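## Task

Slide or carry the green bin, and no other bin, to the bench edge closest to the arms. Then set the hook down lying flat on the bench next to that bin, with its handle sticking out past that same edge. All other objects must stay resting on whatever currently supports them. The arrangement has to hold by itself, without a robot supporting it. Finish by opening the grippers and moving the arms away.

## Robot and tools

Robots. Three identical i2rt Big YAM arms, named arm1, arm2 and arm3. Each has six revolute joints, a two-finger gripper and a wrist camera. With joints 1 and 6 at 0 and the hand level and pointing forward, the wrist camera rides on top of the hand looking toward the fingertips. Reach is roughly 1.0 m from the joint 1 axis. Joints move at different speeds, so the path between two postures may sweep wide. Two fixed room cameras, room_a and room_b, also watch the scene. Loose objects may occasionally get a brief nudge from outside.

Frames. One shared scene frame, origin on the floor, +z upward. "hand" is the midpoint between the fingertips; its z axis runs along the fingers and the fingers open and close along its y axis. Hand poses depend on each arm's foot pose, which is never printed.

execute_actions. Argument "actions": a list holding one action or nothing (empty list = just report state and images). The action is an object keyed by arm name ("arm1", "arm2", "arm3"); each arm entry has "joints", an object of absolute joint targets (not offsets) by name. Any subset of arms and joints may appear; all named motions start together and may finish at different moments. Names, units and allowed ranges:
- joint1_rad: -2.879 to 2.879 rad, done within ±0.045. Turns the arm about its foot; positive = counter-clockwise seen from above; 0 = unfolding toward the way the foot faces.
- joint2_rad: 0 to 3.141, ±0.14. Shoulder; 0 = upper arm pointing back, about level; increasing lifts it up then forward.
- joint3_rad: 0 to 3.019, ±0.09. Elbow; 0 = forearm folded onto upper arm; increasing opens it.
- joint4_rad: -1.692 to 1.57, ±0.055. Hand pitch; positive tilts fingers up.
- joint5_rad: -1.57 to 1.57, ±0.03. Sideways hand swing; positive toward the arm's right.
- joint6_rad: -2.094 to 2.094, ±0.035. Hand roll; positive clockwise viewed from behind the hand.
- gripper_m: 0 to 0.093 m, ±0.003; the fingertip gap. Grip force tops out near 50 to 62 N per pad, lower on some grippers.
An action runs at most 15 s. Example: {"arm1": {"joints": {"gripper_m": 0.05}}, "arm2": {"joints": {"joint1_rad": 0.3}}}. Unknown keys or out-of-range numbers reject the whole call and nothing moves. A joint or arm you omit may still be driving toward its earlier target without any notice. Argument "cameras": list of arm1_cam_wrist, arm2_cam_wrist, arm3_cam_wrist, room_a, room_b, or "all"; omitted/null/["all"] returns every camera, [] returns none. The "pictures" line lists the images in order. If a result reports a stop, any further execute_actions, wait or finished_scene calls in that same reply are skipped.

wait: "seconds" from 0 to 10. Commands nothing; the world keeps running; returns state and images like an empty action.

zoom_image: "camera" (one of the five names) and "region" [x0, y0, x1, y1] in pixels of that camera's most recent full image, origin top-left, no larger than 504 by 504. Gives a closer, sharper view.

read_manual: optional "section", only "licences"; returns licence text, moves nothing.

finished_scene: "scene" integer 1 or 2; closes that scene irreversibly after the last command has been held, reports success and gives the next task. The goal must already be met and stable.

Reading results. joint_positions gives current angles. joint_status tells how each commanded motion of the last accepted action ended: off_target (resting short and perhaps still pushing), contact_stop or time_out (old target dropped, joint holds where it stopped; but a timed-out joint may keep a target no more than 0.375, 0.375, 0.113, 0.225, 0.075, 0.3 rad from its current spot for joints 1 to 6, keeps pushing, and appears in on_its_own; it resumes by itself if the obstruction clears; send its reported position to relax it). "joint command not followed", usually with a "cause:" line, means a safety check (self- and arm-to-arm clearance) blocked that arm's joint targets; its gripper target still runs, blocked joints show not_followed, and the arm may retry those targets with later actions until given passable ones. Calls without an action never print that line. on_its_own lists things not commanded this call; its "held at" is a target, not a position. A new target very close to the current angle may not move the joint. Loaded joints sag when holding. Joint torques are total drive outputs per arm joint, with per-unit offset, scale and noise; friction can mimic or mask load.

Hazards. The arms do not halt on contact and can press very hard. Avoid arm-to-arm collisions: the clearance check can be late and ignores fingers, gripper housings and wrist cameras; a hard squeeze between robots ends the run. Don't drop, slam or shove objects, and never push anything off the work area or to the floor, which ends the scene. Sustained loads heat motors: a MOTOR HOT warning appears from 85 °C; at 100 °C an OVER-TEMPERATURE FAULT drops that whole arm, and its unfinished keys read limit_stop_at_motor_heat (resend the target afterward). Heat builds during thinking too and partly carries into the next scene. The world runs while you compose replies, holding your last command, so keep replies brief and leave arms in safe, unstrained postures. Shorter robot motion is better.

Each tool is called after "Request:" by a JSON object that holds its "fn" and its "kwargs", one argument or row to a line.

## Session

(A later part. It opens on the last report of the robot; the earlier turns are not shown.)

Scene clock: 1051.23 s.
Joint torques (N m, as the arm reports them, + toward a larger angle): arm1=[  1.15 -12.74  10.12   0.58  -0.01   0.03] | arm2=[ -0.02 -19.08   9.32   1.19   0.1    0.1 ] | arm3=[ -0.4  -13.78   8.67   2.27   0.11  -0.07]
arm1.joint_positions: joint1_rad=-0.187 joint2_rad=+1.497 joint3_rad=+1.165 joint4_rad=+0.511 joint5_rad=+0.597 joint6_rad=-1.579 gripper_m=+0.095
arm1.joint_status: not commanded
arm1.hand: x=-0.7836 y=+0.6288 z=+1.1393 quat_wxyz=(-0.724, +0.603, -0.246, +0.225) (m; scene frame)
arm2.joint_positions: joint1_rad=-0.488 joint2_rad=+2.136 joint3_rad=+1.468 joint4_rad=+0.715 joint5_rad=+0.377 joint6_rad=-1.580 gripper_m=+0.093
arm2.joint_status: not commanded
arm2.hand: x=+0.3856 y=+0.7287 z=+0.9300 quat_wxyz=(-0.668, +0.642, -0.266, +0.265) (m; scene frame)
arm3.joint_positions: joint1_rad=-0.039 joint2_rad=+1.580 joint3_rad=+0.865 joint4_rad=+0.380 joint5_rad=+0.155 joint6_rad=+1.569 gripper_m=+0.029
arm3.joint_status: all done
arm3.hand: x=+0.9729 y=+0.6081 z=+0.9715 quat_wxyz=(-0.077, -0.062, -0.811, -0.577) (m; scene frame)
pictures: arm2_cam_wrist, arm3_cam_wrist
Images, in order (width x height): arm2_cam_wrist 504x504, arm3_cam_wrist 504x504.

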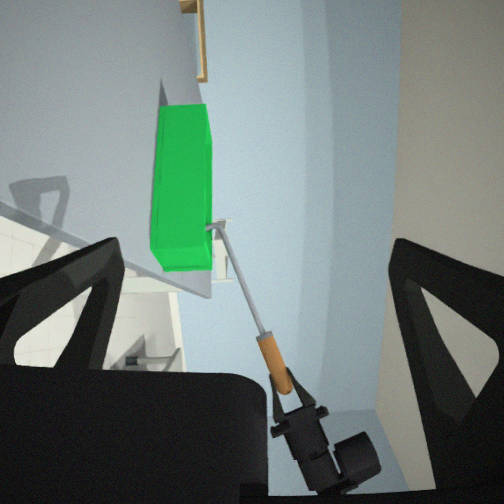

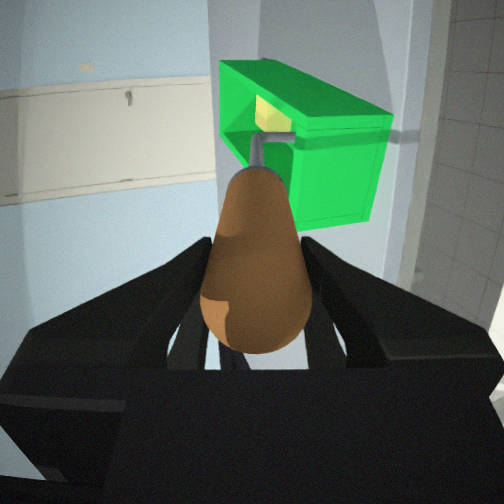

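Request:
{"fn": "execute_actions", "kwargs": {
  "actions": [
    {"arm3": {"joints": {"joint1_rad": 0.03, "joint3_rad": 0.99}}}
  ],
  "cameras": ["arm3_cam_wrist", "arm2_cam_wrist"]
}}

Scene clock: 1092.60 s.
Joint torques (N m, as the arm reports them, + toward a larger angle): arm1=[  1.15 -12.6   10.16   0.63  -0.02   0.04] | arm2=[  0.04 -19.03   9.32   1.18   0.09   0.1 ] | arm3=[ -1.05 -14.26  13.27   2.37   0.12  -0.07]
arm1.joint_positions: joint1_rad=-0.187 joint2_rad=+1.497 joint3_rad=+1.165 joint4_rad=+0.511 joint5_rad=+0.597 joint6_rad=-1.579 gripper_m=+0.095
arm1.joint_status: not commanded
arm1.hand: x=-0.7836 y=+0.6288 z=+1.1393 quat_wxyz=(-0.724, +0.603, -0.246, +0.225) (m; scene frame)
arm2.joint_positions: joint1_rad=-0.488 joint2_rad=+2.136 joint3_rad=+1.468 joint4_rad=+0.715 joint5_rad=+0.377 joint6_rad=-1.580 gripper_m=+0.093
arm2.joint_status: not commanded
arm2.hand: x=+0.3856 y=+0.7287 z=+0.9300 quat_wxyz=(-0.668, +0.642, -0.266, +0.265) (m; scene frame)
arm3.joint_positions: joint1_rad=+0.034 joint2_rad=+1.580 joint3_rad=+0.902 joint4_rad=+0.379 joint5_rad=+0.154 joint6_rad=+1.568 gripper_m=+0.029
arm3.joint_status: all done
arm3.hand: x=+0.9275 y=+0.6221 z=+0.9904 quat_wxyz=(-0.054, -0.033, -0.802, -0.593) (m; scene frame)
pictures: arm2_cam_wrist, arm3_cam_wrist
Images, in order (width x height): arm2_cam_wrist 504x504, arm3_cam_wrist 504x504.

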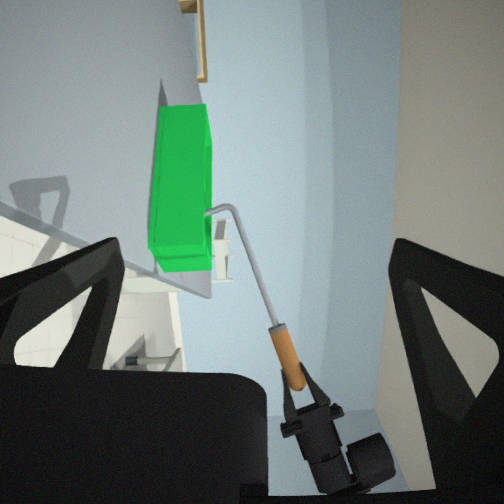

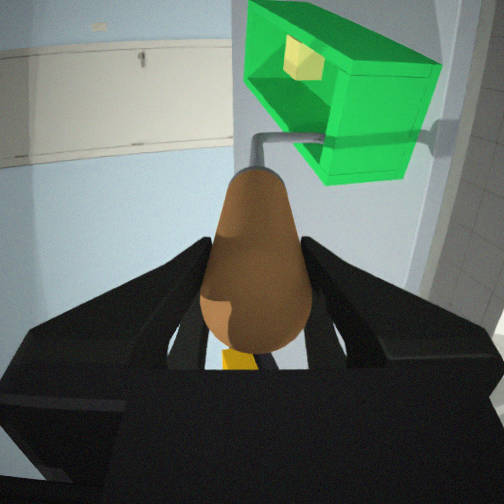

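Request:
{"fn": "execute_actions", "kwargs": {
  "actions": [
    {"arm3": {"joints": {"joint3_rad": 0.868}}}
  ],
  "cameras": ["arm3_cam_wrist", "arm2_cam_wrist"]
}}

Request:
{"fn": "zoom_image", "kwargs": {
  "camera": "arm2_cam_wrist",
  "region": [100, 190, 260, 320]
}}

Scene clock: 1101.57 s.
Joint torques (N m, as the arm reports them, + toward a larger angle): arm1=[  0.89 -12.73  10.07   0.7   -0.02   0.02] | arm2=[ -0.02 -19.09   9.33   1.18   0.1    0.1 ] | arm3=[ -1.18 -13.93   9.02   2.55   0.03  -0.07]
arm1.joint_positions: joint1_rad=-0.187 joint2_rad=+1.497 joint3_rad=+1.165 joint4_rad=+0.511 joint5_rad=+0.597 joint6_rad=-1.579 gripper_m=+0.095
arm1.joint_status: not commanded
arm1.hand: x=-0.7836 y=+0.6288 z=+1.1393 quat_wxyz=(-0.724, +0.603, -0.246, +0.225) (m; scene frame)
arm2.joint_positions: joint1_rad=-0.488 joint2_rad=+2.136 joint3_rad=+1.468 joint4_rad=+0.715 joint5_rad=+0.377 joint6_rad=-1.580 gripper_m=+0.093
arm2.joint_status: not commanded
arm2.hand: x=+0.3856 y=+0.7287 z=+0.9300 quat_wxyz=(-0.668, +0.642, -0.266, +0.265) (m; scene frame)
arm3.joint_positions: joint1_rad=+0.034 joint2_rad=+1.580 joint3_rad=+0.838 joint4_rad=+0.375 joint5_rad=+0.156 joint6_rad=+1.568 gripper_m=+0.029
arm3.joint_status: all done
arm3.hand: x=+0.9285 y=+0.6006 z=+0.9562 quat_wxyz=(-0.057, -0.031, -0.822, -0.566) (m; scene frame)
pictures: arm2_cam_wrist, arm3_cam_wrist
Images, in order (width x height): arm2_cam_wrist 504x504, arm3_cam_wrist 504x504.

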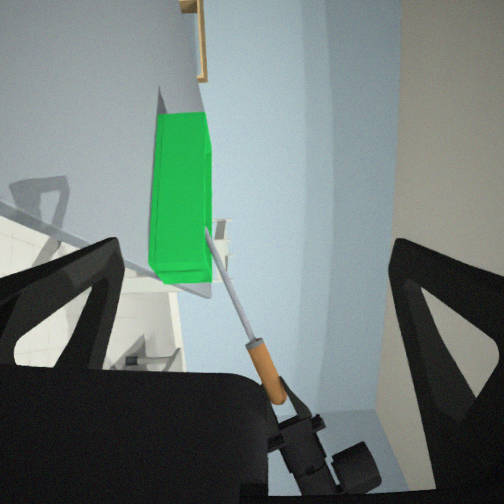

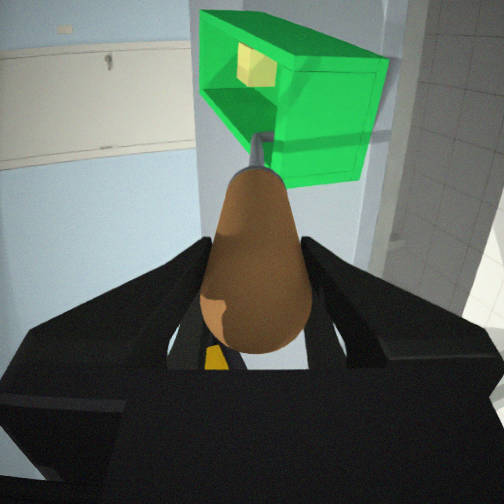

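Region (100, 190, 260, 320) of arm2_cam_wrist's 504x504 image, scaled by 3.150, with more detail than that image has; it fills the top 410 rows of this view, and the rest is white.

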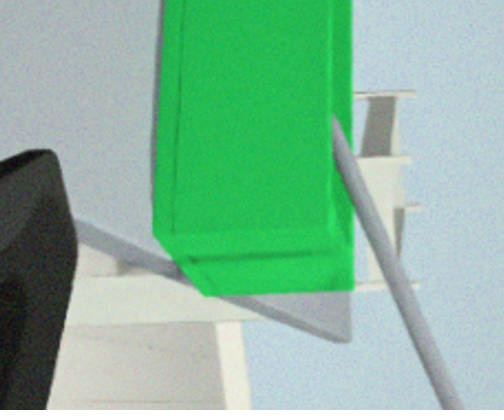

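Request:
{"fn": "execute_actions", "kwargs": {
  "actions": [
    {"arm3": {"joints": {"joint3_rad": 1.12}}}
  ],
  "cameras": ["arm3_cam_wrist", "arm2_cam_wrist"]
}}

Scene clock: 1196.87 s.
Joint torques (N m, as the arm reports them, + toward a larger angle): arm1=[  1.14 -12.49  10.17   0.68  -0.01   0.04] | arm2=[  0.01 -19.04   9.32   1.21   0.1    0.1 ] | arm3=[ -1.51 -14.84  12.44   2.71   0.06  -0.06]
arm1.joint_positions: joint1_rad=-0.187 joint2_rad=+1.497 joint3_rad=+1.165 joint4_rad=+0.511 joint5_rad=+0.597 joint6_rad=-1.579 gripper_m=+0.095
arm1.joint_status: not commanded
arm1.hand: x=-0.7836 y=+0.6288 z=+1.1393 quat_wxyz=(-0.724, +0.603, -0.246, +0.225) (m; scene frame)
arm2.joint_positions: joint1_rad=-0.488 joint2_rad=+2.136 joint3_rad=+1.468 joint4_rad=+0.715 joint5_rad=+0.377 joint6_rad=-1.580 gripper_m=+0.093
arm2.joint_status: not commanded
arm2.hand: x=+0.3856 y=+0.7287 z=+0.9300 quat_wxyz=(-0.668, +0.642, -0.266, +0.265) (m; scene frame)
arm3.joint_positions: joint1_rad=+0.034 joint2_rad=+1.580 joint3_rad=+1.058 joint4_rad=+0.367 joint5_rad=+0.155 joint6_rad=+1.567 gripper_m=+0.029
arm3.joint_status: all done
arm3.hand: x=+0.9264 y=+0.6634 z=+1.0738 quat_wxyz=(-0.051, -0.038, -0.758, -0.650) (m; scene frame)
pictures: arm2_cam_wrist, arm3_cam_wrist
Images, in order (width x height): arm2_cam_wrist 504x504, arm3_cam_wrist 504x504.

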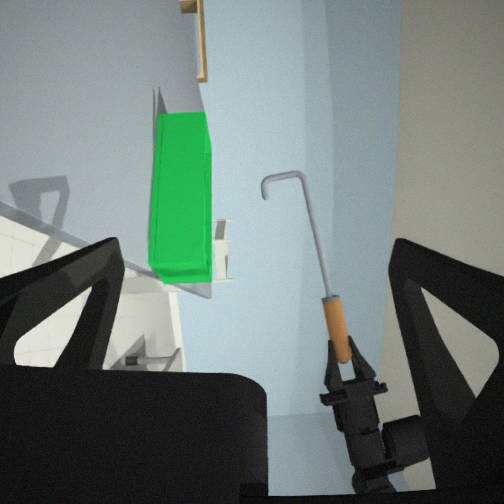

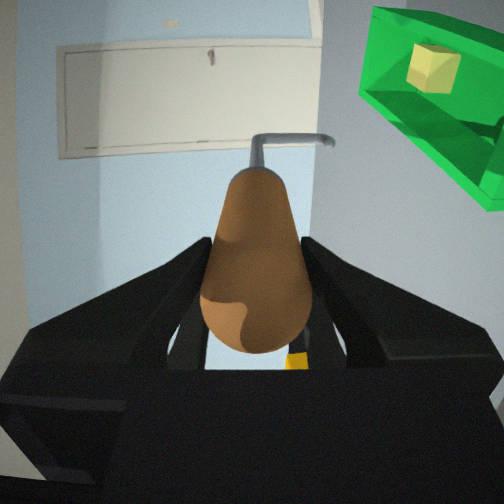

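Request:
{"fn": "execute_actions", "kwargs": {
  "actions": [
    {"arm3": {"joints": {"joint1_rad": 0.265, "joint2_rad": 2.0, "joint3_rad": 1.545, "joint5_rad": 0.277}}}
  ],
  "cameras": ["arm3_cam_wrist", "arm2_cam_wrist"]
}}

Scene clock: 1209.20 s.
Joint torques (N m, as the arm reports them, + toward a larger angle): arm1=[  1.37 -12.57  10.11   0.64  -0.03   0.03] | arm2=[  0.04 -19.09   9.33   1.19   0.1    0.11] | arm3=[ -0.47 -23.49  13.99   2.82   0.19  -0.07]
arm1.joint_positions: joint1_rad=-0.187 joint2_rad=+1.497 joint3_rad=+1.165 joint4_rad=+0.511 joint5_rad=+0.597 joint6_rad=-1.579 gripper_m=+0.095
arm1.joint_status: not commanded
arm1.hand: x=-0.7836 y=+0.6288 z=+1.1393 quat_wxyz=(-0.724, +0.603, -0.246, +0.225) (m; scene frame)
arm2.joint_positions: joint1_rad=-0.488 joint2_rad=+2.136 joint3_rad=+1.468 joint4_rad=+0.715 joint5_rad=+0.377 joint6_rad=-1.580 gripper_m=+0.093
arm2.joint_status: not commanded
arm2.hand: x=+0.3856 y=+0.7287 z=+0.9300 quat_wxyz=(-0.668, +0.642, -0.266, +0.265) (m; scene frame)
arm3.joint_positions: joint1_rad=+0.259 joint2_rad=+2.060 joint3_rad=+1.450 joint4_rad=+0.367 joint5_rad=+0.276 joint6_rad=+1.567 gripper_m=+0.029
arm3.joint_status: joint3_rad time_out (moved +0.392 of +0.487); the others done
arm3.on_its_own: joint3_rad reads +1.450 and still pushes toward +1.545 since a time_out
arm3.hand: x=+0.7625 y=+0.7890 z=+0.9500 quat_wxyz=(-0.032, +0.016, -0.784, -0.620) (m; scene frame)
pictures: arm2_cam_wrist, arm3_cam_wrist
Images, in order (width x height): arm2_cam_wrist 504x504, arm3_cam_wrist 504x504.

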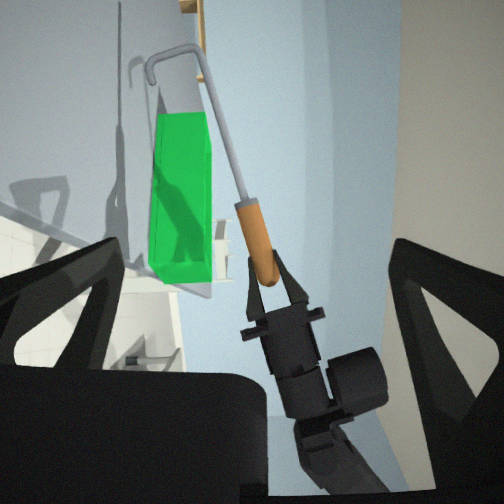

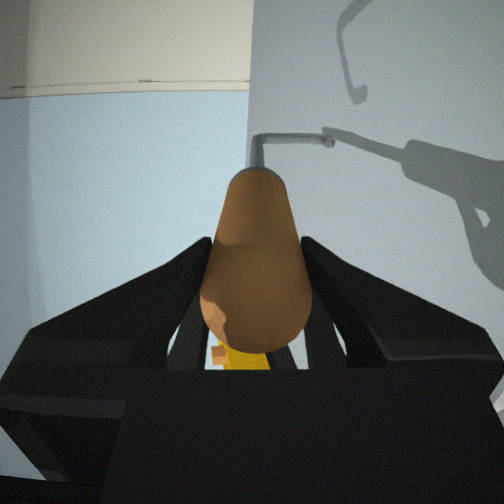

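Request:
{"fn": "execute_actions", "kwargs": {
  "actions": [
    {"arm3": {"joints": {"joint3_rad": 1.50, "joint6_rad": 0.09}}}
  ],
  "cameras": ["arm3_cam_wrist", "arm2_cam_wrist"]
}}

Scene clock: 1221.33 s.
Joint torques (N m, as the arm reports them, + toward a larger angle): arm1=[  1.28 -12.81  10.06   0.68  -0.02   0.01] | arm2=[  0.05 -19.08   9.3    1.19   0.1    0.09] | arm3=[ -0.28 -23.77  11.11   2.86   0.11  -0.1 ]
arm1.joint_positions: joint1_rad=-0.187 joint2_rad=+1.497 joint3_rad=+1.165 joint4_rad=+0.511 joint5_rad=+0.597 joint6_rad=-1.579 gripper_m=+0.095
arm1.joint_status: not commanded
arm1.hand: x=-0.7836 y=+0.6288 z=+1.1393 quat_wxyz=(-0.724, +0.603, -0.246, +0.225) (m; scene frame)
arm2.joint_positions: joint1_rad=-0.488 joint2_rad=+2.136 joint3_rad=+1.468 joint4_rad=+0.715 joint5_rad=+0.377 joint6_rad=-1.580 gripper_m=+0.093
arm2.joint_status: not commanded
arm2.hand: x=+0.3856 y=+0.7287 z=+0.9300 quat_wxyz=(-0.668, +0.642, -0.266, +0.265) (m; scene frame)
arm3.joint_positions: joint1_rad=+0.259 joint2_rad=+2.060 joint3_rad=+1.450 joint4_rad=+0.367 joint5_rad=+0.276 joint6_rad=+0.102 gripper_m=+0.029
arm3.joint_status: all done
arm3.hand: x=+0.7625 y=+0.7890 z=+0.9500 quat_wxyz=(-0.438, +0.536, -0.572, -0.439) (m; scene frame)
pictures: arm2_cam_wrist, arm3_cam_wrist
Images, in order (width x height): arm2_cam_wrist 504x504, arm3_cam_wrist 504x504.

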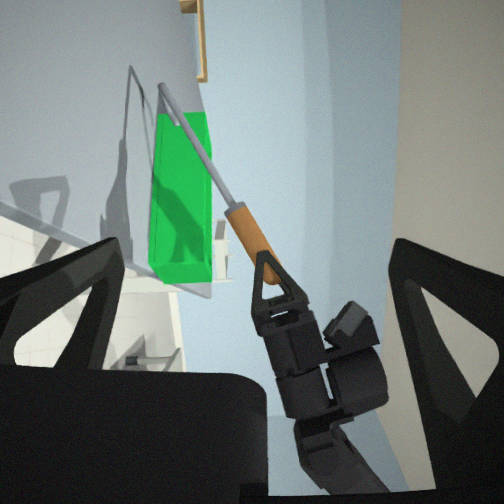

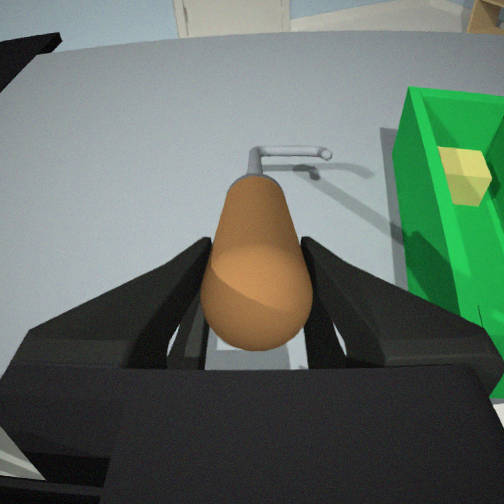

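Request:
{"fn": "execute_actions", "kwargs": {
  "actions": [
    {"arm3": {"joints": {"joint2_rad": 2.19, "joint6_rad": 0.135}}}
  ],
  "cameras": ["arm3_cam_wrist", "arm2_cam_wrist"]
}}

Scene clock: 1233.57 s.
Joint torques (N m, as the arm reports them, + toward a larger angle): arm1=[  1.05 -12.83  10.02   0.63   0.     0.04] | arm2=[  0.02 -19.07   9.33   1.18   0.09   0.1 ] | arm3=[ -0.58 -20.76  10.47   1.94   0.14   0.11]
arm1.joint_positions: joint1_rad=-0.187 joint2_rad=+1.497 joint3_rad=+1.165 joint4_rad=+0.511 joint5_rad=+0.597 joint6_rad=-1.579 gripper_m=+0.095
arm1.joint_status: not commanded
arm1.hand: x=-0.7836 y=+0.6288 z=+1.1393 quat_wxyz=(-0.724, +0.603, -0.246, +0.225) (m; scene frame)
arm2.joint_positions: joint1_rad=-0.488 joint2_rad=+2.136 joint3_rad=+1.468 joint4_rad=+0.715 joint5_rad=+0.377 joint6_rad=-1.580 gripper_m=+0.093
arm2.joint_status: not commanded
arm2.hand: x=+0.3856 y=+0.7287 z=+0.9300 quat_wxyz=(-0.668, +0.642, -0.266, +0.265) (m; scene frame)
arm3.joint_positions: joint1_rad=+0.260 joint2_rad=+2.204 joint3_rad=+1.451 joint4_rad=+0.390 joint5_rad=+0.276 joint6_rad=+0.120 gripper_m=+0.029
arm3.joint_status: all done
arm3.hand: x=+0.7622 y=+0.7873 z=+0.8431 quat_wxyz=(-0.411, +0.562, -0.595, -0.402) (m; scene frame)
pictures: arm2_cam_wrist, arm3_cam_wrist
Images, in order (width x height): arm2_cam_wrist 504x504, arm3_cam_wrist 504x504.

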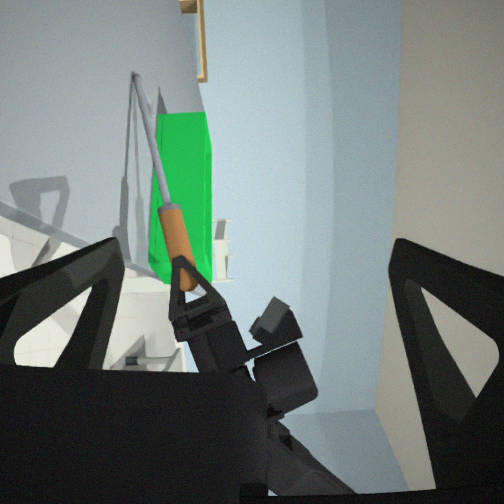

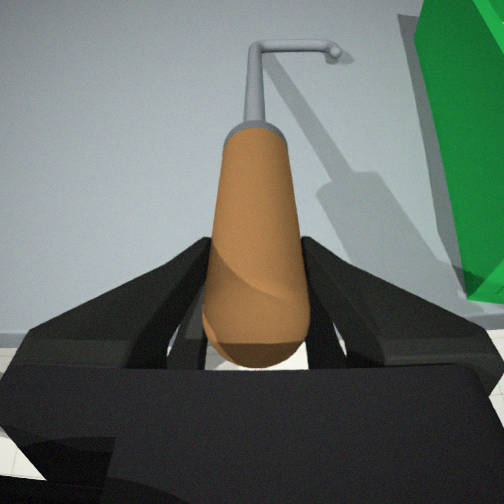

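Request:
{"fn": "execute_actions", "kwargs": {
  "actions": [
    {"arm3": {"joints": {"joint2_rad": 2.275}}}
  ],
  "cameras": ["arm3_cam_wrist", "arm2_cam_wrist"]
}}

Scene clock: 1238.43 s.
Joint torques (N m, as the arm reports them, + toward a larger angle): arm1=[  1.24 -12.76  10.12   0.7   -0.03   0.02] | arm2=[  0.07 -19.03   9.33   1.2    0.09   0.1 ] | arm3=[ -0.2  -18.98   9.59   1.61   0.14   0.11]
arm1.joint_positions: joint1_rad=-0.187 joint2_rad=+1.497 joint3_rad=+1.165 joint4_rad=+0.511 joint5_rad=+0.597 joint6_rad=-1.579 gripper_m=+0.095
arm1.joint_status: not commanded
arm1.hand: x=-0.7836 y=+0.6288 z=+1.1393 quat_wxyz=(-0.724, +0.603, -0.246, +0.225) (m; scene frame)
arm2.joint_positions: joint1_rad=-0.488 joint2_rad=+2.136 joint3_rad=+1.468 joint4_rad=+0.715 joint5_rad=+0.377 joint6_rad=-1.580 gripper_m=+0.093
arm2.joint_status: not commanded
arm2.hand: x=+0.3856 y=+0.7287 z=+0.9300 quat_wxyz=(-0.668, +0.642, -0.266, +0.265) (m; scene frame)
arm3.joint_positions: joint1_rad=+0.261 joint2_rad=+2.268 joint3_rad=+1.457 joint4_rad=+0.398 joint5_rad=+0.275 joint6_rad=+0.122 gripper_m=+0.029
arm3.joint_status: all done
arm3.hand: x=+0.7625 y=+0.7836 z=+0.7979 quat_wxyz=(-0.400, +0.574, -0.602, -0.384) (m; scene frame)
pictures: arm2_cam_wrist, arm3_cam_wrist
Images, in order (width x height): arm2_cam_wrist 504x504, arm3_cam_wrist 504x504.

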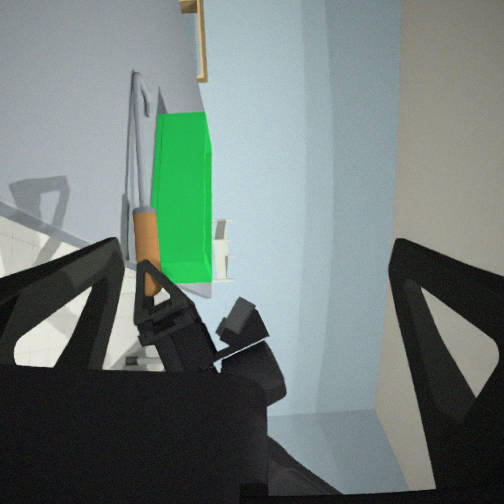

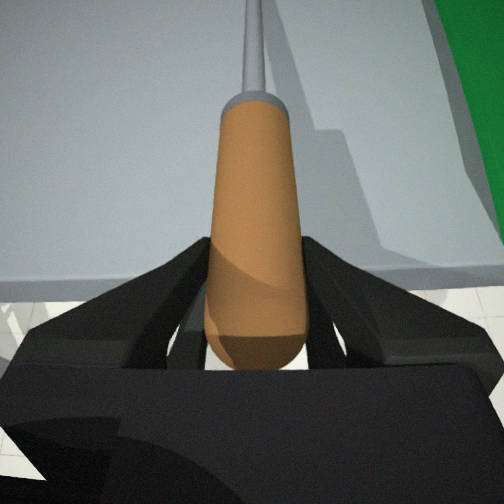

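Request:
{"fn": "execute_actions", "kwargs": {
  "actions": [
    {"arm3": {"joints": {"joint4_rad": 0.345}}}
  ],
  "cameras": ["arm3_cam_wrist", "arm2_cam_wrist"]
}}

Scene clock: 1249.80 s.
Joint torques (N m, as the arm reports them, + toward a larger angle): arm1=[  1.15 -12.69  10.05   0.74  -0.02   0.02] | arm2=[  0.06 -19.1    9.33   1.18   0.09   0.11] | arm3=[ -0.62 -19.73   9.41   0.58   0.15   0.1 ]
arm1.joint_positions: joint1_rad=-0.187 joint2_rad=+1.497 joint3_rad=+1.165 joint4_rad=+0.511 joint5_rad=+0.597 joint6_rad=-1.579 gripper_m=+0.095
arm1.joint_status: not commanded
arm1.hand: x=-0.7836 y=+0.6288 z=+1.1393 quat_wxyz=(-0.724, +0.603, -0.246, +0.225) (m; scene frame)
arm2.joint_positions: joint1_rad=-0.488 joint2_rad=+2.136 joint3_rad=+1.468 joint4_rad=+0.715 joint5_rad=+0.377 joint6_rad=-1.580 gripper_m=+0.093
arm2.joint_status: not commanded
arm2.hand: x=+0.3856 y=+0.7287 z=+0.9300 quat_wxyz=(-0.668, +0.642, -0.266, +0.265) (m; scene frame)
arm3.joint_positions: joint1_rad=+0.261 joint2_rad=+2.268 joint3_rad=+1.460 joint4_rad=+0.366 joint5_rad=+0.275 joint6_rad=+0.123 gripper_m=+0.029
arm3.joint_status: all done
arm3.hand: x=+0.7630 y=+0.7814 z=+0.7920 quat_wxyz=(-0.394, +0.581, -0.606, -0.373) (m; scene frame)
pictures: arm2_cam_wrist, arm3_cam_wrist
Images, in order (width x height): arm2_cam_wrist 504x504, arm3_cam_wrist 504x504.

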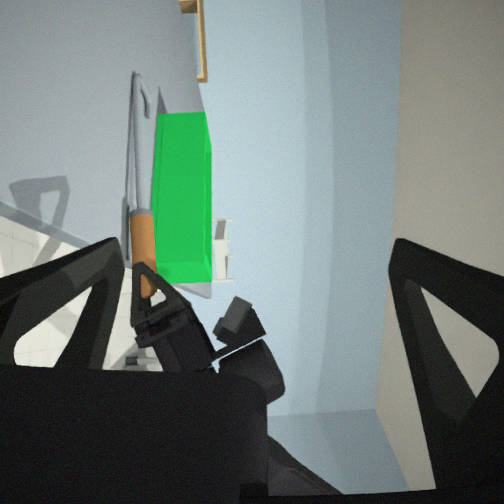

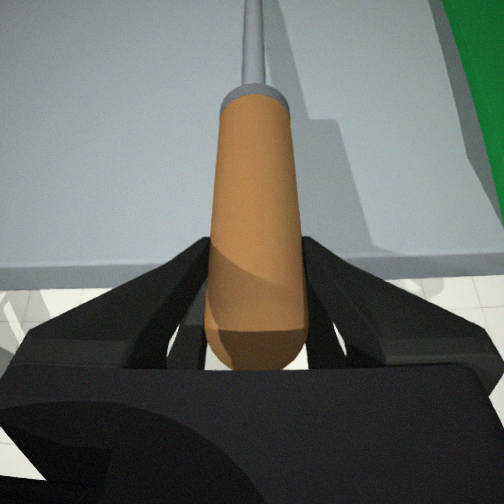

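Request:
{"fn": "execute_actions", "kwargs": {
  "actions": [
    {"arm3": {"joints": {"gripper_m": 0.065}}}
  ],
  "cameras": ["arm3_cam_wrist", "arm2_cam_wrist"]
}}

Scene clock: 1253.73 s.
Joint torques (N m, as the arm reports them, + toward a larger angle): arm1=[  1.4  -12.42  10.13   0.64  -0.02   0.02] | arm2=[ -0.01 -19.07   9.32   1.2    0.1    0.1 ] | arm3=[ -0.81 -19.11   9.34   0.98   0.18   0.05]
arm1.joint_positions: joint1_rad=-0.187 joint2_rad=+1.497 joint3_rad=+1.165 joint4_rad=+0.511 joint5_rad=+0.597 joint6_rad=-1.579 gripper_m=+0.095
arm1.joint_status: not commanded
arm1.hand: x=-0.7836 y=+0.6288 z=+1.1393 quat_wxyz=(-0.724, +0.603, -0.246, +0.225) (m; scene frame)
arm2.joint_positions: joint1_rad=-0.488 joint2_rad=+2.136 joint3_rad=+1.468 joint4_rad=+0.715 joint5_rad=+0.377 joint6_rad=-1.580 gripper_m=+0.093
arm2.joint_status: not commanded
arm2.hand: x=+0.3856 y=+0.7287 z=+0.9300 quat_wxyz=(-0.668, +0.642, -0.266, +0.265) (m; scene frame)
arm3.joint_positions: joint1_rad=+0.261 joint2_rad=+2.268 joint3_rad=+1.460 joint4_rad=+0.354 joint5_rad=+0.275 joint6_rad=+0.126 gripper_m=+0.065
arm3.joint_status: all done
arm3.hand: x=+0.7634 y=+0.7803 z=+0.7895 quat_wxyz=(-0.391, +0.583, -0.608, -0.370) (m; scene frame)
pictures: arm2_cam_wrist, arm3_cam_wrist
Images, in order (width x height): arm2_cam_wrist 504x504, arm3_cam_wrist 504x504.

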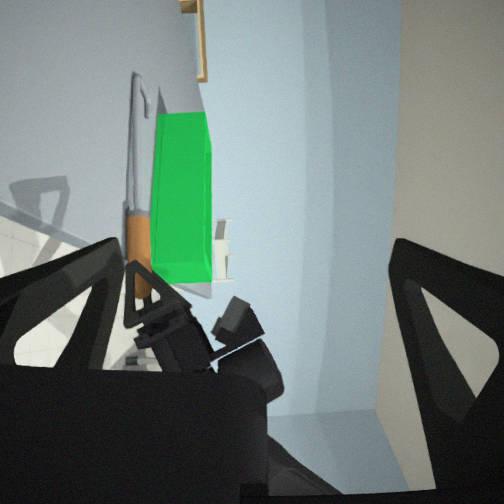

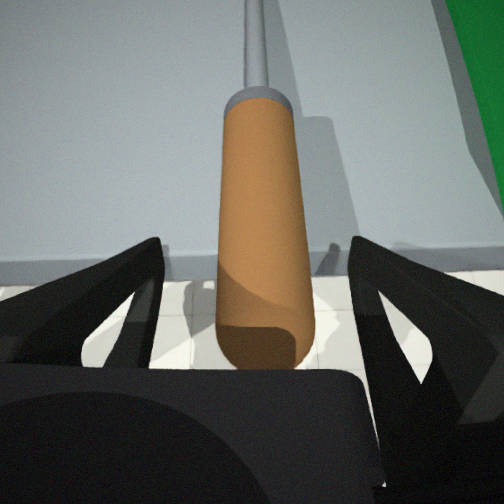

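Request:
{"fn": "execute_actions", "kwargs": {
  "actions": [
    {"arm3": {"joints": {"joint2_rad": 2.07, "joint3_rad": 1.305}}}
  ],
  "cameras": ["arm3_cam_wrist"]
}}

Scene clock: 1301.07 s.
Joint torques (N m, as the arm reports them, + toward a larger angle): arm1=[  0.84 -12.96  10.15   0.68  -0.01   0.03] | arm2=[  0.03 -19.09   9.32   1.2    0.1    0.1 ] | arm3=[ -0.63 -16.96   7.06   1.24   0.16   0.07]
arm1.joint_positions: joint1_rad=-0.187 joint2_rad=+1.497 joint3_rad=+1.165 joint4_rad=+0.511 joint5_rad=+0.597 joint6_rad=-1.579 gripper_m=+0.095
arm1.joint_status: not commanded
arm1.hand: x=-0.7836 y=+0.6288 z=+1.1393 quat_wxyz=(-0.724, +0.603, -0.246, +0.225) (m; scene frame)
arm2.joint_positions: joint1_rad=-0.488 joint2_rad=+2.136 joint3_rad=+1.468 joint4_rad=+0.715 joint5_rad=+0.377 joint6_rad=-1.580 gripper_m=+0.093
arm2.joint_status: not commanded
arm2.hand: x=+0.3856 y=+0.7287 z=+0.9300 quat_wxyz=(-0.668, +0.642, -0.266, +0.265) (m; scene frame)
arm3.joint_positions: joint1_rad=+0.261 joint2_rad=+2.061 joint3_rad=+1.306 joint4_rad=+0.349 joint5_rad=+0.275 joint6_rad=+0.126 gripper_m=+0.065
arm3.joint_status: all done
arm3.hand: x=+0.7728 y=+0.7436 z=+0.8702 quat_wxyz=(-0.401, +0.571, -0.602, -0.388) (m; scene frame)
pictures: arm3_cam_wrist
Images, in order (width x height): arm3_cam_wrist 504x504.

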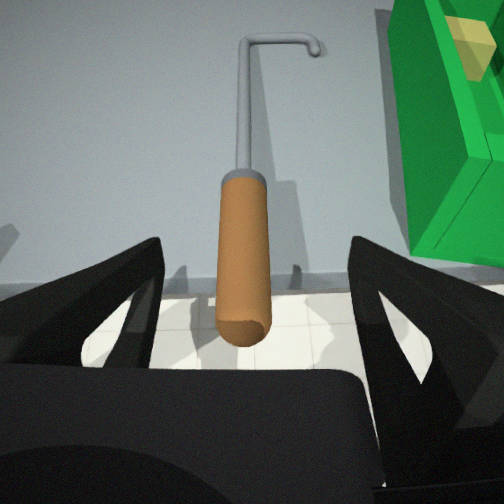

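Request:
{"fn": "execute_actions", "kwargs": {
  "actions": []
}}

Scene clock: 1319.80 s.
Joint torques (N m, as the arm reports them, + toward a larger angle): arm1=[  1.18 -12.53  10.06   0.71  -0.02   0.01] | arm2=[ -0.02 -19.08   9.32   1.18   0.1    0.1 ] | arm3=[ -0.58 -17.55   7.01   1.22   0.17   0.07]
arm1.joint_positions: joint1_rad=-0.187 joint2_rad=+1.497 joint3_rad=+1.165 joint4_rad=+0.511 joint5_rad=+0.597 joint6_rad=-1.579 gripper_m=+0.095
arm1.joint_status: not commanded
arm1.hand: x=-0.7836 y=+0.6288 z=+1.1393 quat_wxyz=(-0.724, +0.603, -0.246, +0.225) (m; scene frame)
arm2.joint_positions: joint1_rad=-0.488 joint2_rad=+2.136 joint3_rad=+1.468 joint4_rad=+0.715 joint5_rad=+0.377 joint6_rad=-1.580 gripper_m=+0.093
arm2.joint_status: not commanded
arm2.hand: x=+0.3856 y=+0.7287 z=+0.9300 quat_wxyz=(-0.668, +0.642, -0.266, +0.265) (m; scene frame)
arm3.joint_positions: joint1_rad=+0.261 joint2_rad=+2.061 joint3_rad=+1.306 joint4_rad=+0.349 joint5_rad=+0.275 joint6_rad=+0.126 gripper_m=+0.065
arm3.joint_status: all done
arm3.hand: x=+0.7728 y=+0.7436 z=+0.8702 quat_wxyz=(-0.401, +0.571, -0.602, -0.388) (m; scene frame)
pictures: arm1_cam_wrist, arm2_cam_wrist, arm3_cam_wrist, room_a, room_b
Images, in order (width x height): arm1_cam_wrist 504x504, arm2_cam_wrist 504x504, arm3_cam_wrist 504x504, room_a 504x504, room_b 504x504.

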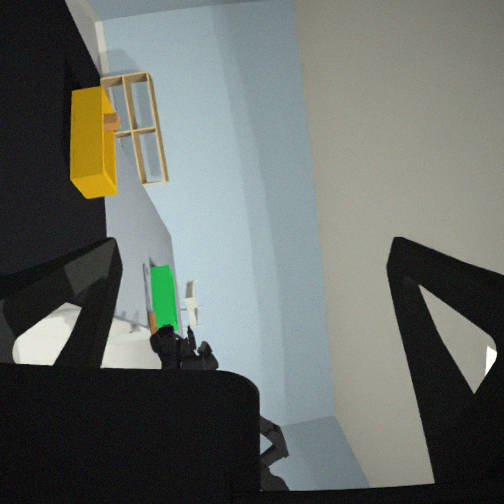

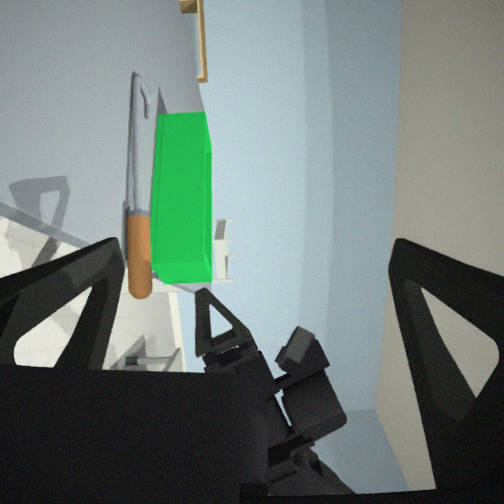

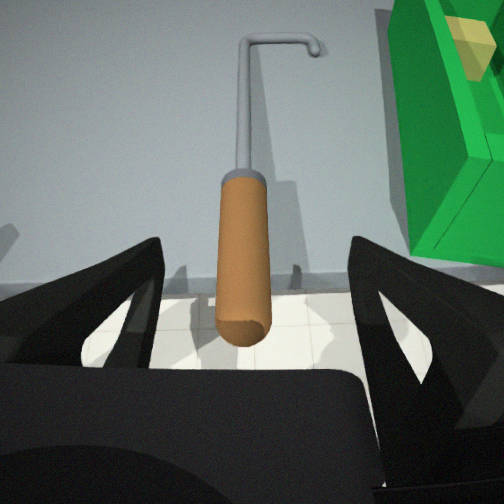

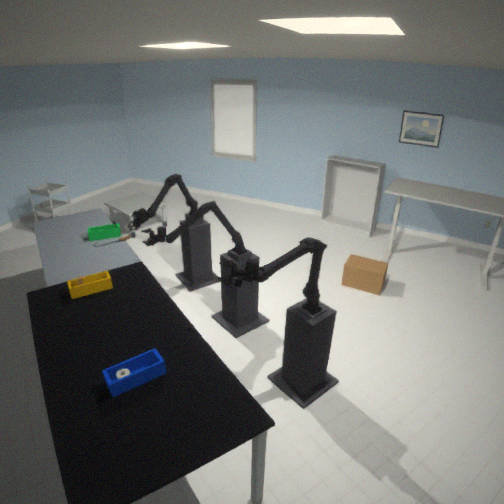

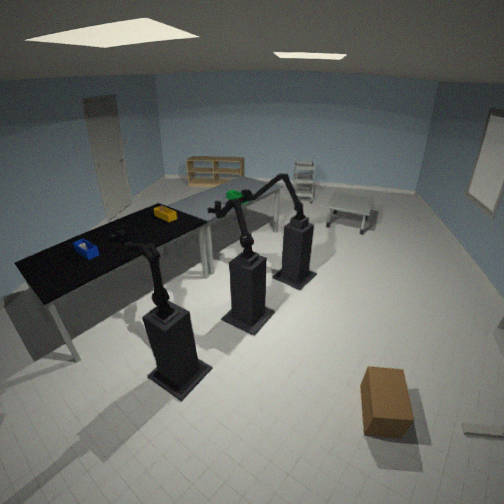

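Request:
{"fn": "execute_actions", "kwargs": {
  "actions": [
    {"arm3": {"joints": {"joint1_rad": -0.015, "joint5_rad": 0.0, "joint6_rad": -0.012}}}
  ],
  "cameras": ["arm3_cam_wrist", "arm2_cam_wrist"]
}}

Scene clock: 1350.33 s.
Joint torques (N m, as the arm reports them, + toward a larger angle): arm1=[  1.35 -12.46  10.08   0.65  -0.01   0.02] | arm2=[  0.04 -19.03   9.31   1.2    0.1    0.1 ] | arm3=[ -1.1  -17.5    7.     1.24  -0.06  -0.08]
arm1.joint_positions: joint1_rad=-0.187 joint2_rad=+1.497 joint3_rad=+1.165 joint4_rad=+0.511 joint5_rad=+0.597 joint6_rad=-1.579 gripper_m=+0.095
arm1.joint_status: not commanded
arm1.hand: x=-0.7836 y=+0.6288 z=+1.1393 quat_wxyz=(-0.724, +0.603, -0.246, +0.225) (m; scene frame)
arm2.joint_positions: joint1_rad=-0.488 joint2_rad=+2.136 joint3_rad=+1.468 joint4_rad=+0.715 joint5_rad=+0.377 joint6_rad=-1.580 gripper_m=+0.093
arm2.joint_status: not commanded
arm2.hand: x=+0.3856 y=+0.7287 z=+0.9300 quat_wxyz=(-0.668, +0.642, -0.266, +0.265) (m; scene frame)
arm3.joint_positions: joint1_rad=-0.008 joint2_rad=+2.061 joint3_rad=+1.306 joint4_rad=+0.349 joint5_rad=+0.002 joint6_rad=-0.003 gripper_m=+0.065
arm3.joint_status: all done
arm3.hand: x=+0.9300 y=+0.7622 z=+0.8679 quat_wxyz=(-0.394, +0.587, -0.593, -0.386) (m; scene frame)
pictures: arm2_cam_wrist, arm3_cam_wrist
Images, in order (width x height): arm2_cam_wrist 504x504, arm3_cam_wrist 504x504.

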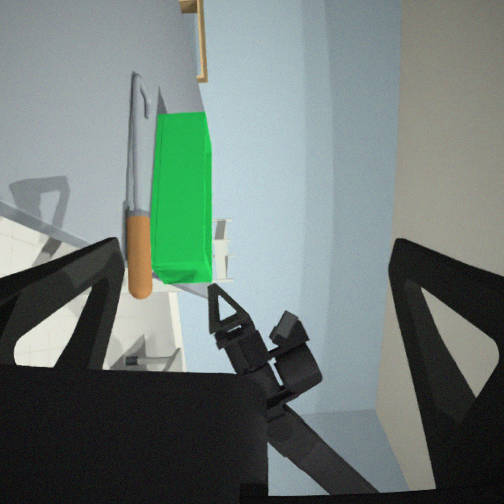

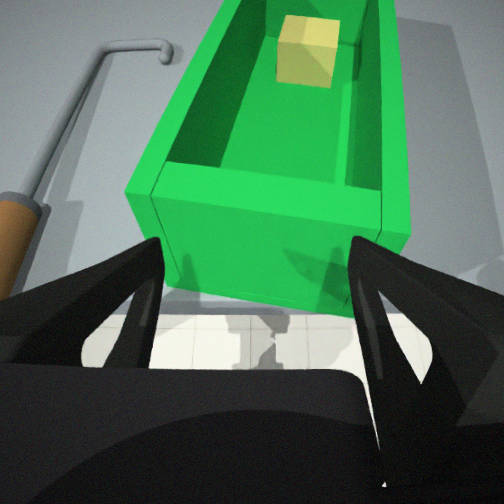

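Request:
{"fn": "zoom_image", "kwargs": {
  "camera": "arm3_cam_wrist",
  "region": [100, 200, 440, 380]
}}

Region (100, 200, 440, 380) of arm3_cam_wrist's 504x504 image, scaled by 1.482, with more detail than that image has; it fills the top 267 rows of this view, and the rest is white.

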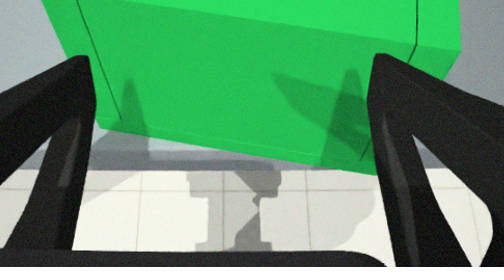

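Request:
{"fn": "execute_actions", "kwargs": {
  "actions": [
    {"arm3": {"joints": {"joint2_rad": 2.125}}}
  ],
  "cameras": ["arm3_cam_wrist", "arm2_cam_wrist"]
}}

Scene clock: 1428.23 s.
Joint torques (N m, as the arm reports them, + toward a larger angle): arm1=[  1.24 -12.41  10.05   0.65  -0.03   0.04] | arm2=[ -0.03 -19.05   9.34   1.2    0.1    0.1 ] | arm3=[ -1.23 -17.7    6.7    1.23  -0.05  -0.08]
arm1.joint_positions: joint1_rad=-0.187 joint2_rad=+1.497 joint3_rad=+1.165 joint4_rad=+0.511 joint5_rad=+0.597 joint6_rad=-1.579 gripper_m=+0.095
arm1.joint_status: not commanded
arm1.hand: x=-0.7836 y=+0.6288 z=+1.1393 quat_wxyz=(-0.724, +0.603, -0.246, +0.225) (m; scene frame)
arm2.joint_positions: joint1_rad=-0.488 joint2_rad=+2.136 joint3_rad=+1.468 joint4_rad=+0.715 joint5_rad=+0.377 joint6_rad=-1.580 gripper_m=+0.093
arm2.joint_status: not commanded
arm2.hand: x=+0.3856 y=+0.7287 z=+0.9300 quat_wxyz=(-0.668, +0.642, -0.266, +0.265) (m; scene frame)
arm3.joint_positions: joint1_rad=-0.008 joint2_rad=+2.122 joint3_rad=+1.306 joint4_rad=+0.349 joint5_rad=+0.002 joint6_rad=-0.003 gripper_m=+0.065
arm3.joint_status: all done
arm3.hand: x=+0.9299 y=+0.7573 z=+0.8221 quat_wxyz=(-0.375, +0.598, -0.605, -0.367) (m; scene frame)
pictures: arm2_cam_wrist, arm3_cam_wrist
Images, in order (width x height): arm2_cam_wrist 504x504, arm3_cam_wrist 504x504.

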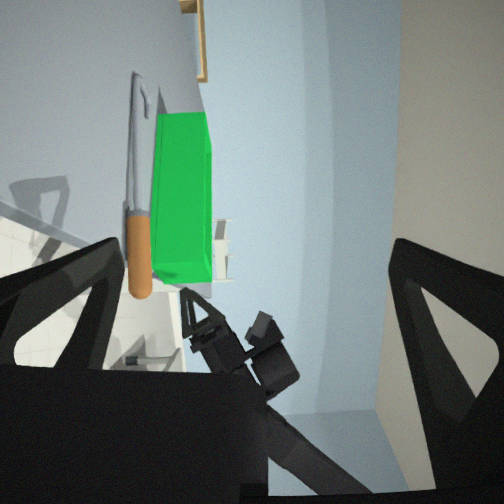

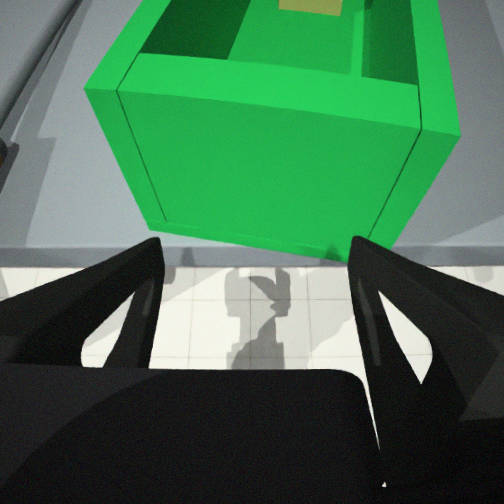

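Request:
{"fn": "zoom_image", "kwargs": {
  "camera": "arm2_cam_wrist",
  "region": [100, 190, 260, 320]
}}

Region (100, 190, 260, 320) of arm2_cam_wrist's 504x504 image, scaled by 3.150, with more detail than that image has; it fills the top 410 rows of this view, and the rest is white.

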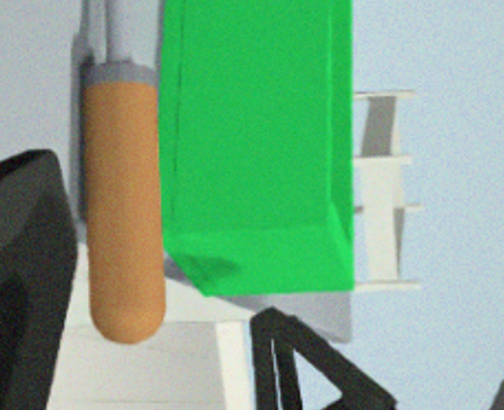

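Request:
{"fn": "execute_actions", "kwargs": {
  "actions": [
    {"arm3": {"joints": {"joint2_rad": 2.165, "joint3_rad": 1.392}}}
  ],
  "cameras": ["arm3_cam_wrist", "arm2_cam_wrist"]
}}

Scene clock: 1442.60 s.
Joint torques (N m, as the arm reports them, + toward a larger angle): arm1=[  1.07 -12.65  10.14   0.64  -0.02   0.02] | arm2=[ -0.03 -19.08   9.34   1.19   0.1    0.1 ] | arm3=[ -1.22 -18.22  10.19   1.23  -0.05  -0.09]
arm1.joint_positions: joint1_rad=-0.187 joint2_rad=+1.497 joint3_rad=+1.165 joint4_rad=+0.511 joint5_rad=+0.597 joint6_rad=-1.579 gripper_m=+0.095
arm1.joint_status: not commanded
arm1.hand: x=-0.7836 y=+0.6288 z=+1.1393 quat_wxyz=(-0.724, +0.603, -0.246, +0.225) (m; scene frame)
arm2.joint_positions: joint1_rad=-0.488 joint2_rad=+2.136 joint3_rad=+1.468 joint4_rad=+0.715 joint5_rad=+0.377 joint6_rad=-1.580 gripper_m=+0.093
arm2.joint_status: not commanded
arm2.hand: x=+0.3856 y=+0.7287 z=+0.9300 quat_wxyz=(-0.668, +0.642, -0.266, +0.265) (m; scene frame)
arm3.joint_positions: joint1_rad=-0.008 joint2_rad=+2.154 joint3_rad=+1.340 joint4_rad=+0.349 joint5_rad=+0.002 joint6_rad=-0.003 gripper_m=+0.065
arm3.joint_status: all done
arm3.hand: x=+0.9301 y=+0.7672 z=+0.8153 quat_wxyz=(-0.376, +0.598, -0.605, -0.368) (m; scene frame)
pictures: arm2_cam_wrist, arm3_cam_wrist
Images, in order (width x height): arm2_cam_wrist 504x504, arm3_cam_wrist 504x504.

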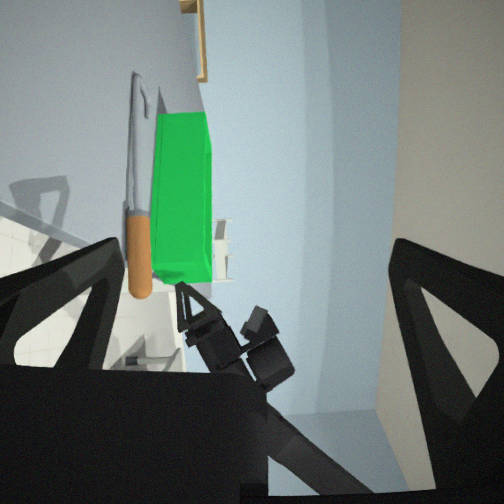

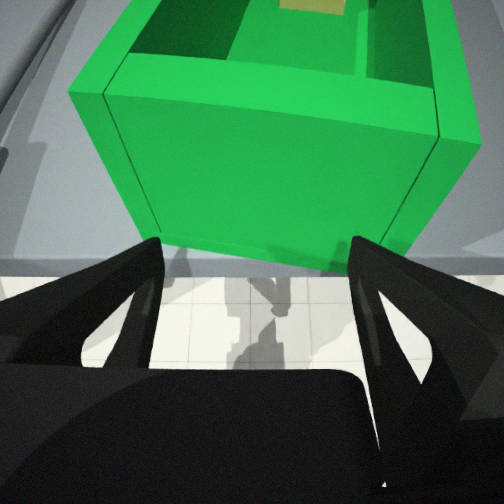

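Request:
{"fn": "execute_actions", "kwargs": {
  "actions": [
    {"arm3": {"joints": {"joint3_rad": 1.42}}}
  ],
  "cameras": ["arm3_cam_wrist", "arm2_cam_wrist"]
}}

Scene clock: 1452.97 s.
Joint torques (N m, as the arm reports them, + toward a larger angle): arm1=[  1.02 -12.39  10.12   0.62  -0.02   0.03] | arm2=[  0.04 -19.03   9.33   1.2    0.1    0.1 ] | arm3=[ -1.3  -18.    10.26   1.25  -0.04  -0.09]
arm1.joint_positions: joint1_rad=-0.187 joint2_rad=+1.497 joint3_rad=+1.165 joint4_rad=+0.511 joint5_rad=+0.597 joint6_rad=-1.579 gripper_m=+0.095
arm1.joint_status: not commanded
arm1.hand: x=-0.7836 y=+0.6288 z=+1.1393 quat_wxyz=(-0.724, +0.603, -0.246, +0.225) (m; scene frame)
arm2.joint_positions: joint1_rad=-0.488 joint2_rad=+2.136 joint3_rad=+1.468 joint4_rad=+0.715 joint5_rad=+0.377 joint6_rad=-1.580 gripper_m=+0.093
arm2.joint_status: not commanded
arm2.hand: x=+0.3856 y=+0.7287 z=+0.9300 quat_wxyz=(-0.668, +0.642, -0.266, +0.265) (m; scene frame)
arm3.joint_positions: joint1_rad=-0.008 joint2_rad=+2.154 joint3_rad=+1.372 joint4_rad=+0.349 joint5_rad=+0.002 joint6_rad=-0.003 gripper_m=+0.065
arm3.joint_status: all done
arm3.hand: x=+0.9302 y=+0.7791 z=+0.8303 quat_wxyz=(-0.385, +0.592, -0.599, -0.377) (m; scene frame)
pictures: arm2_cam_wrist, arm3_cam_wrist
Images, in order (width x height): arm2_cam_wrist 504x504, arm3_cam_wrist 504x504.

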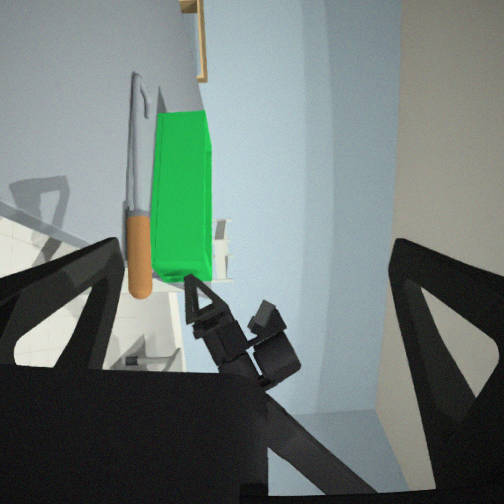

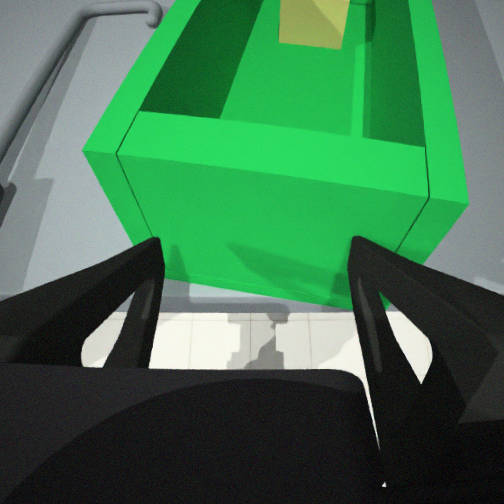

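Request:
{"fn": "zoom_image", "kwargs": {
  "camera": "arm3_cam_wrist",
  "region": [100, 200, 440, 380]
}}

Request:
{"fn": "zoom_image", "kwargs": {
  "camera": "arm2_cam_wrist",
  "region": [100, 190, 260, 320]
}}

Region (100, 200, 440, 380) of arm3_cam_wrist's 504x504 image, scaled by 1.482, with more detail than that image has; it fills the top 267 rows of this view, and the rest is white.

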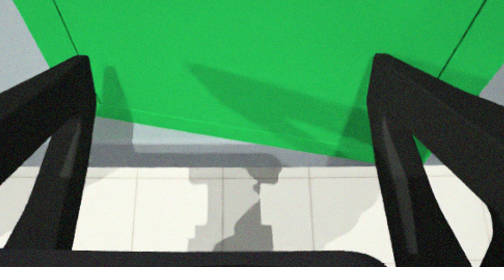

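Region (100, 190, 260, 320) of arm2_cam_wrist's 504x504 image, scaled by 3.150, with more detail than that image has; it fills the top 410 rows of this view, and the rest is white.

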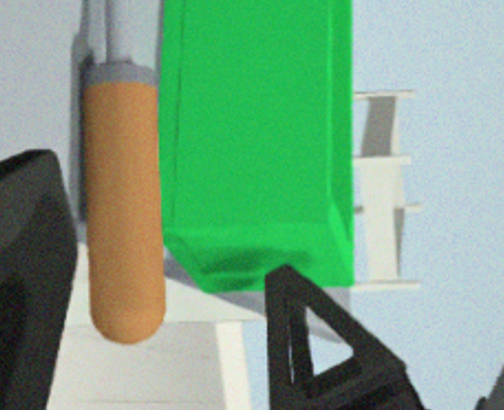

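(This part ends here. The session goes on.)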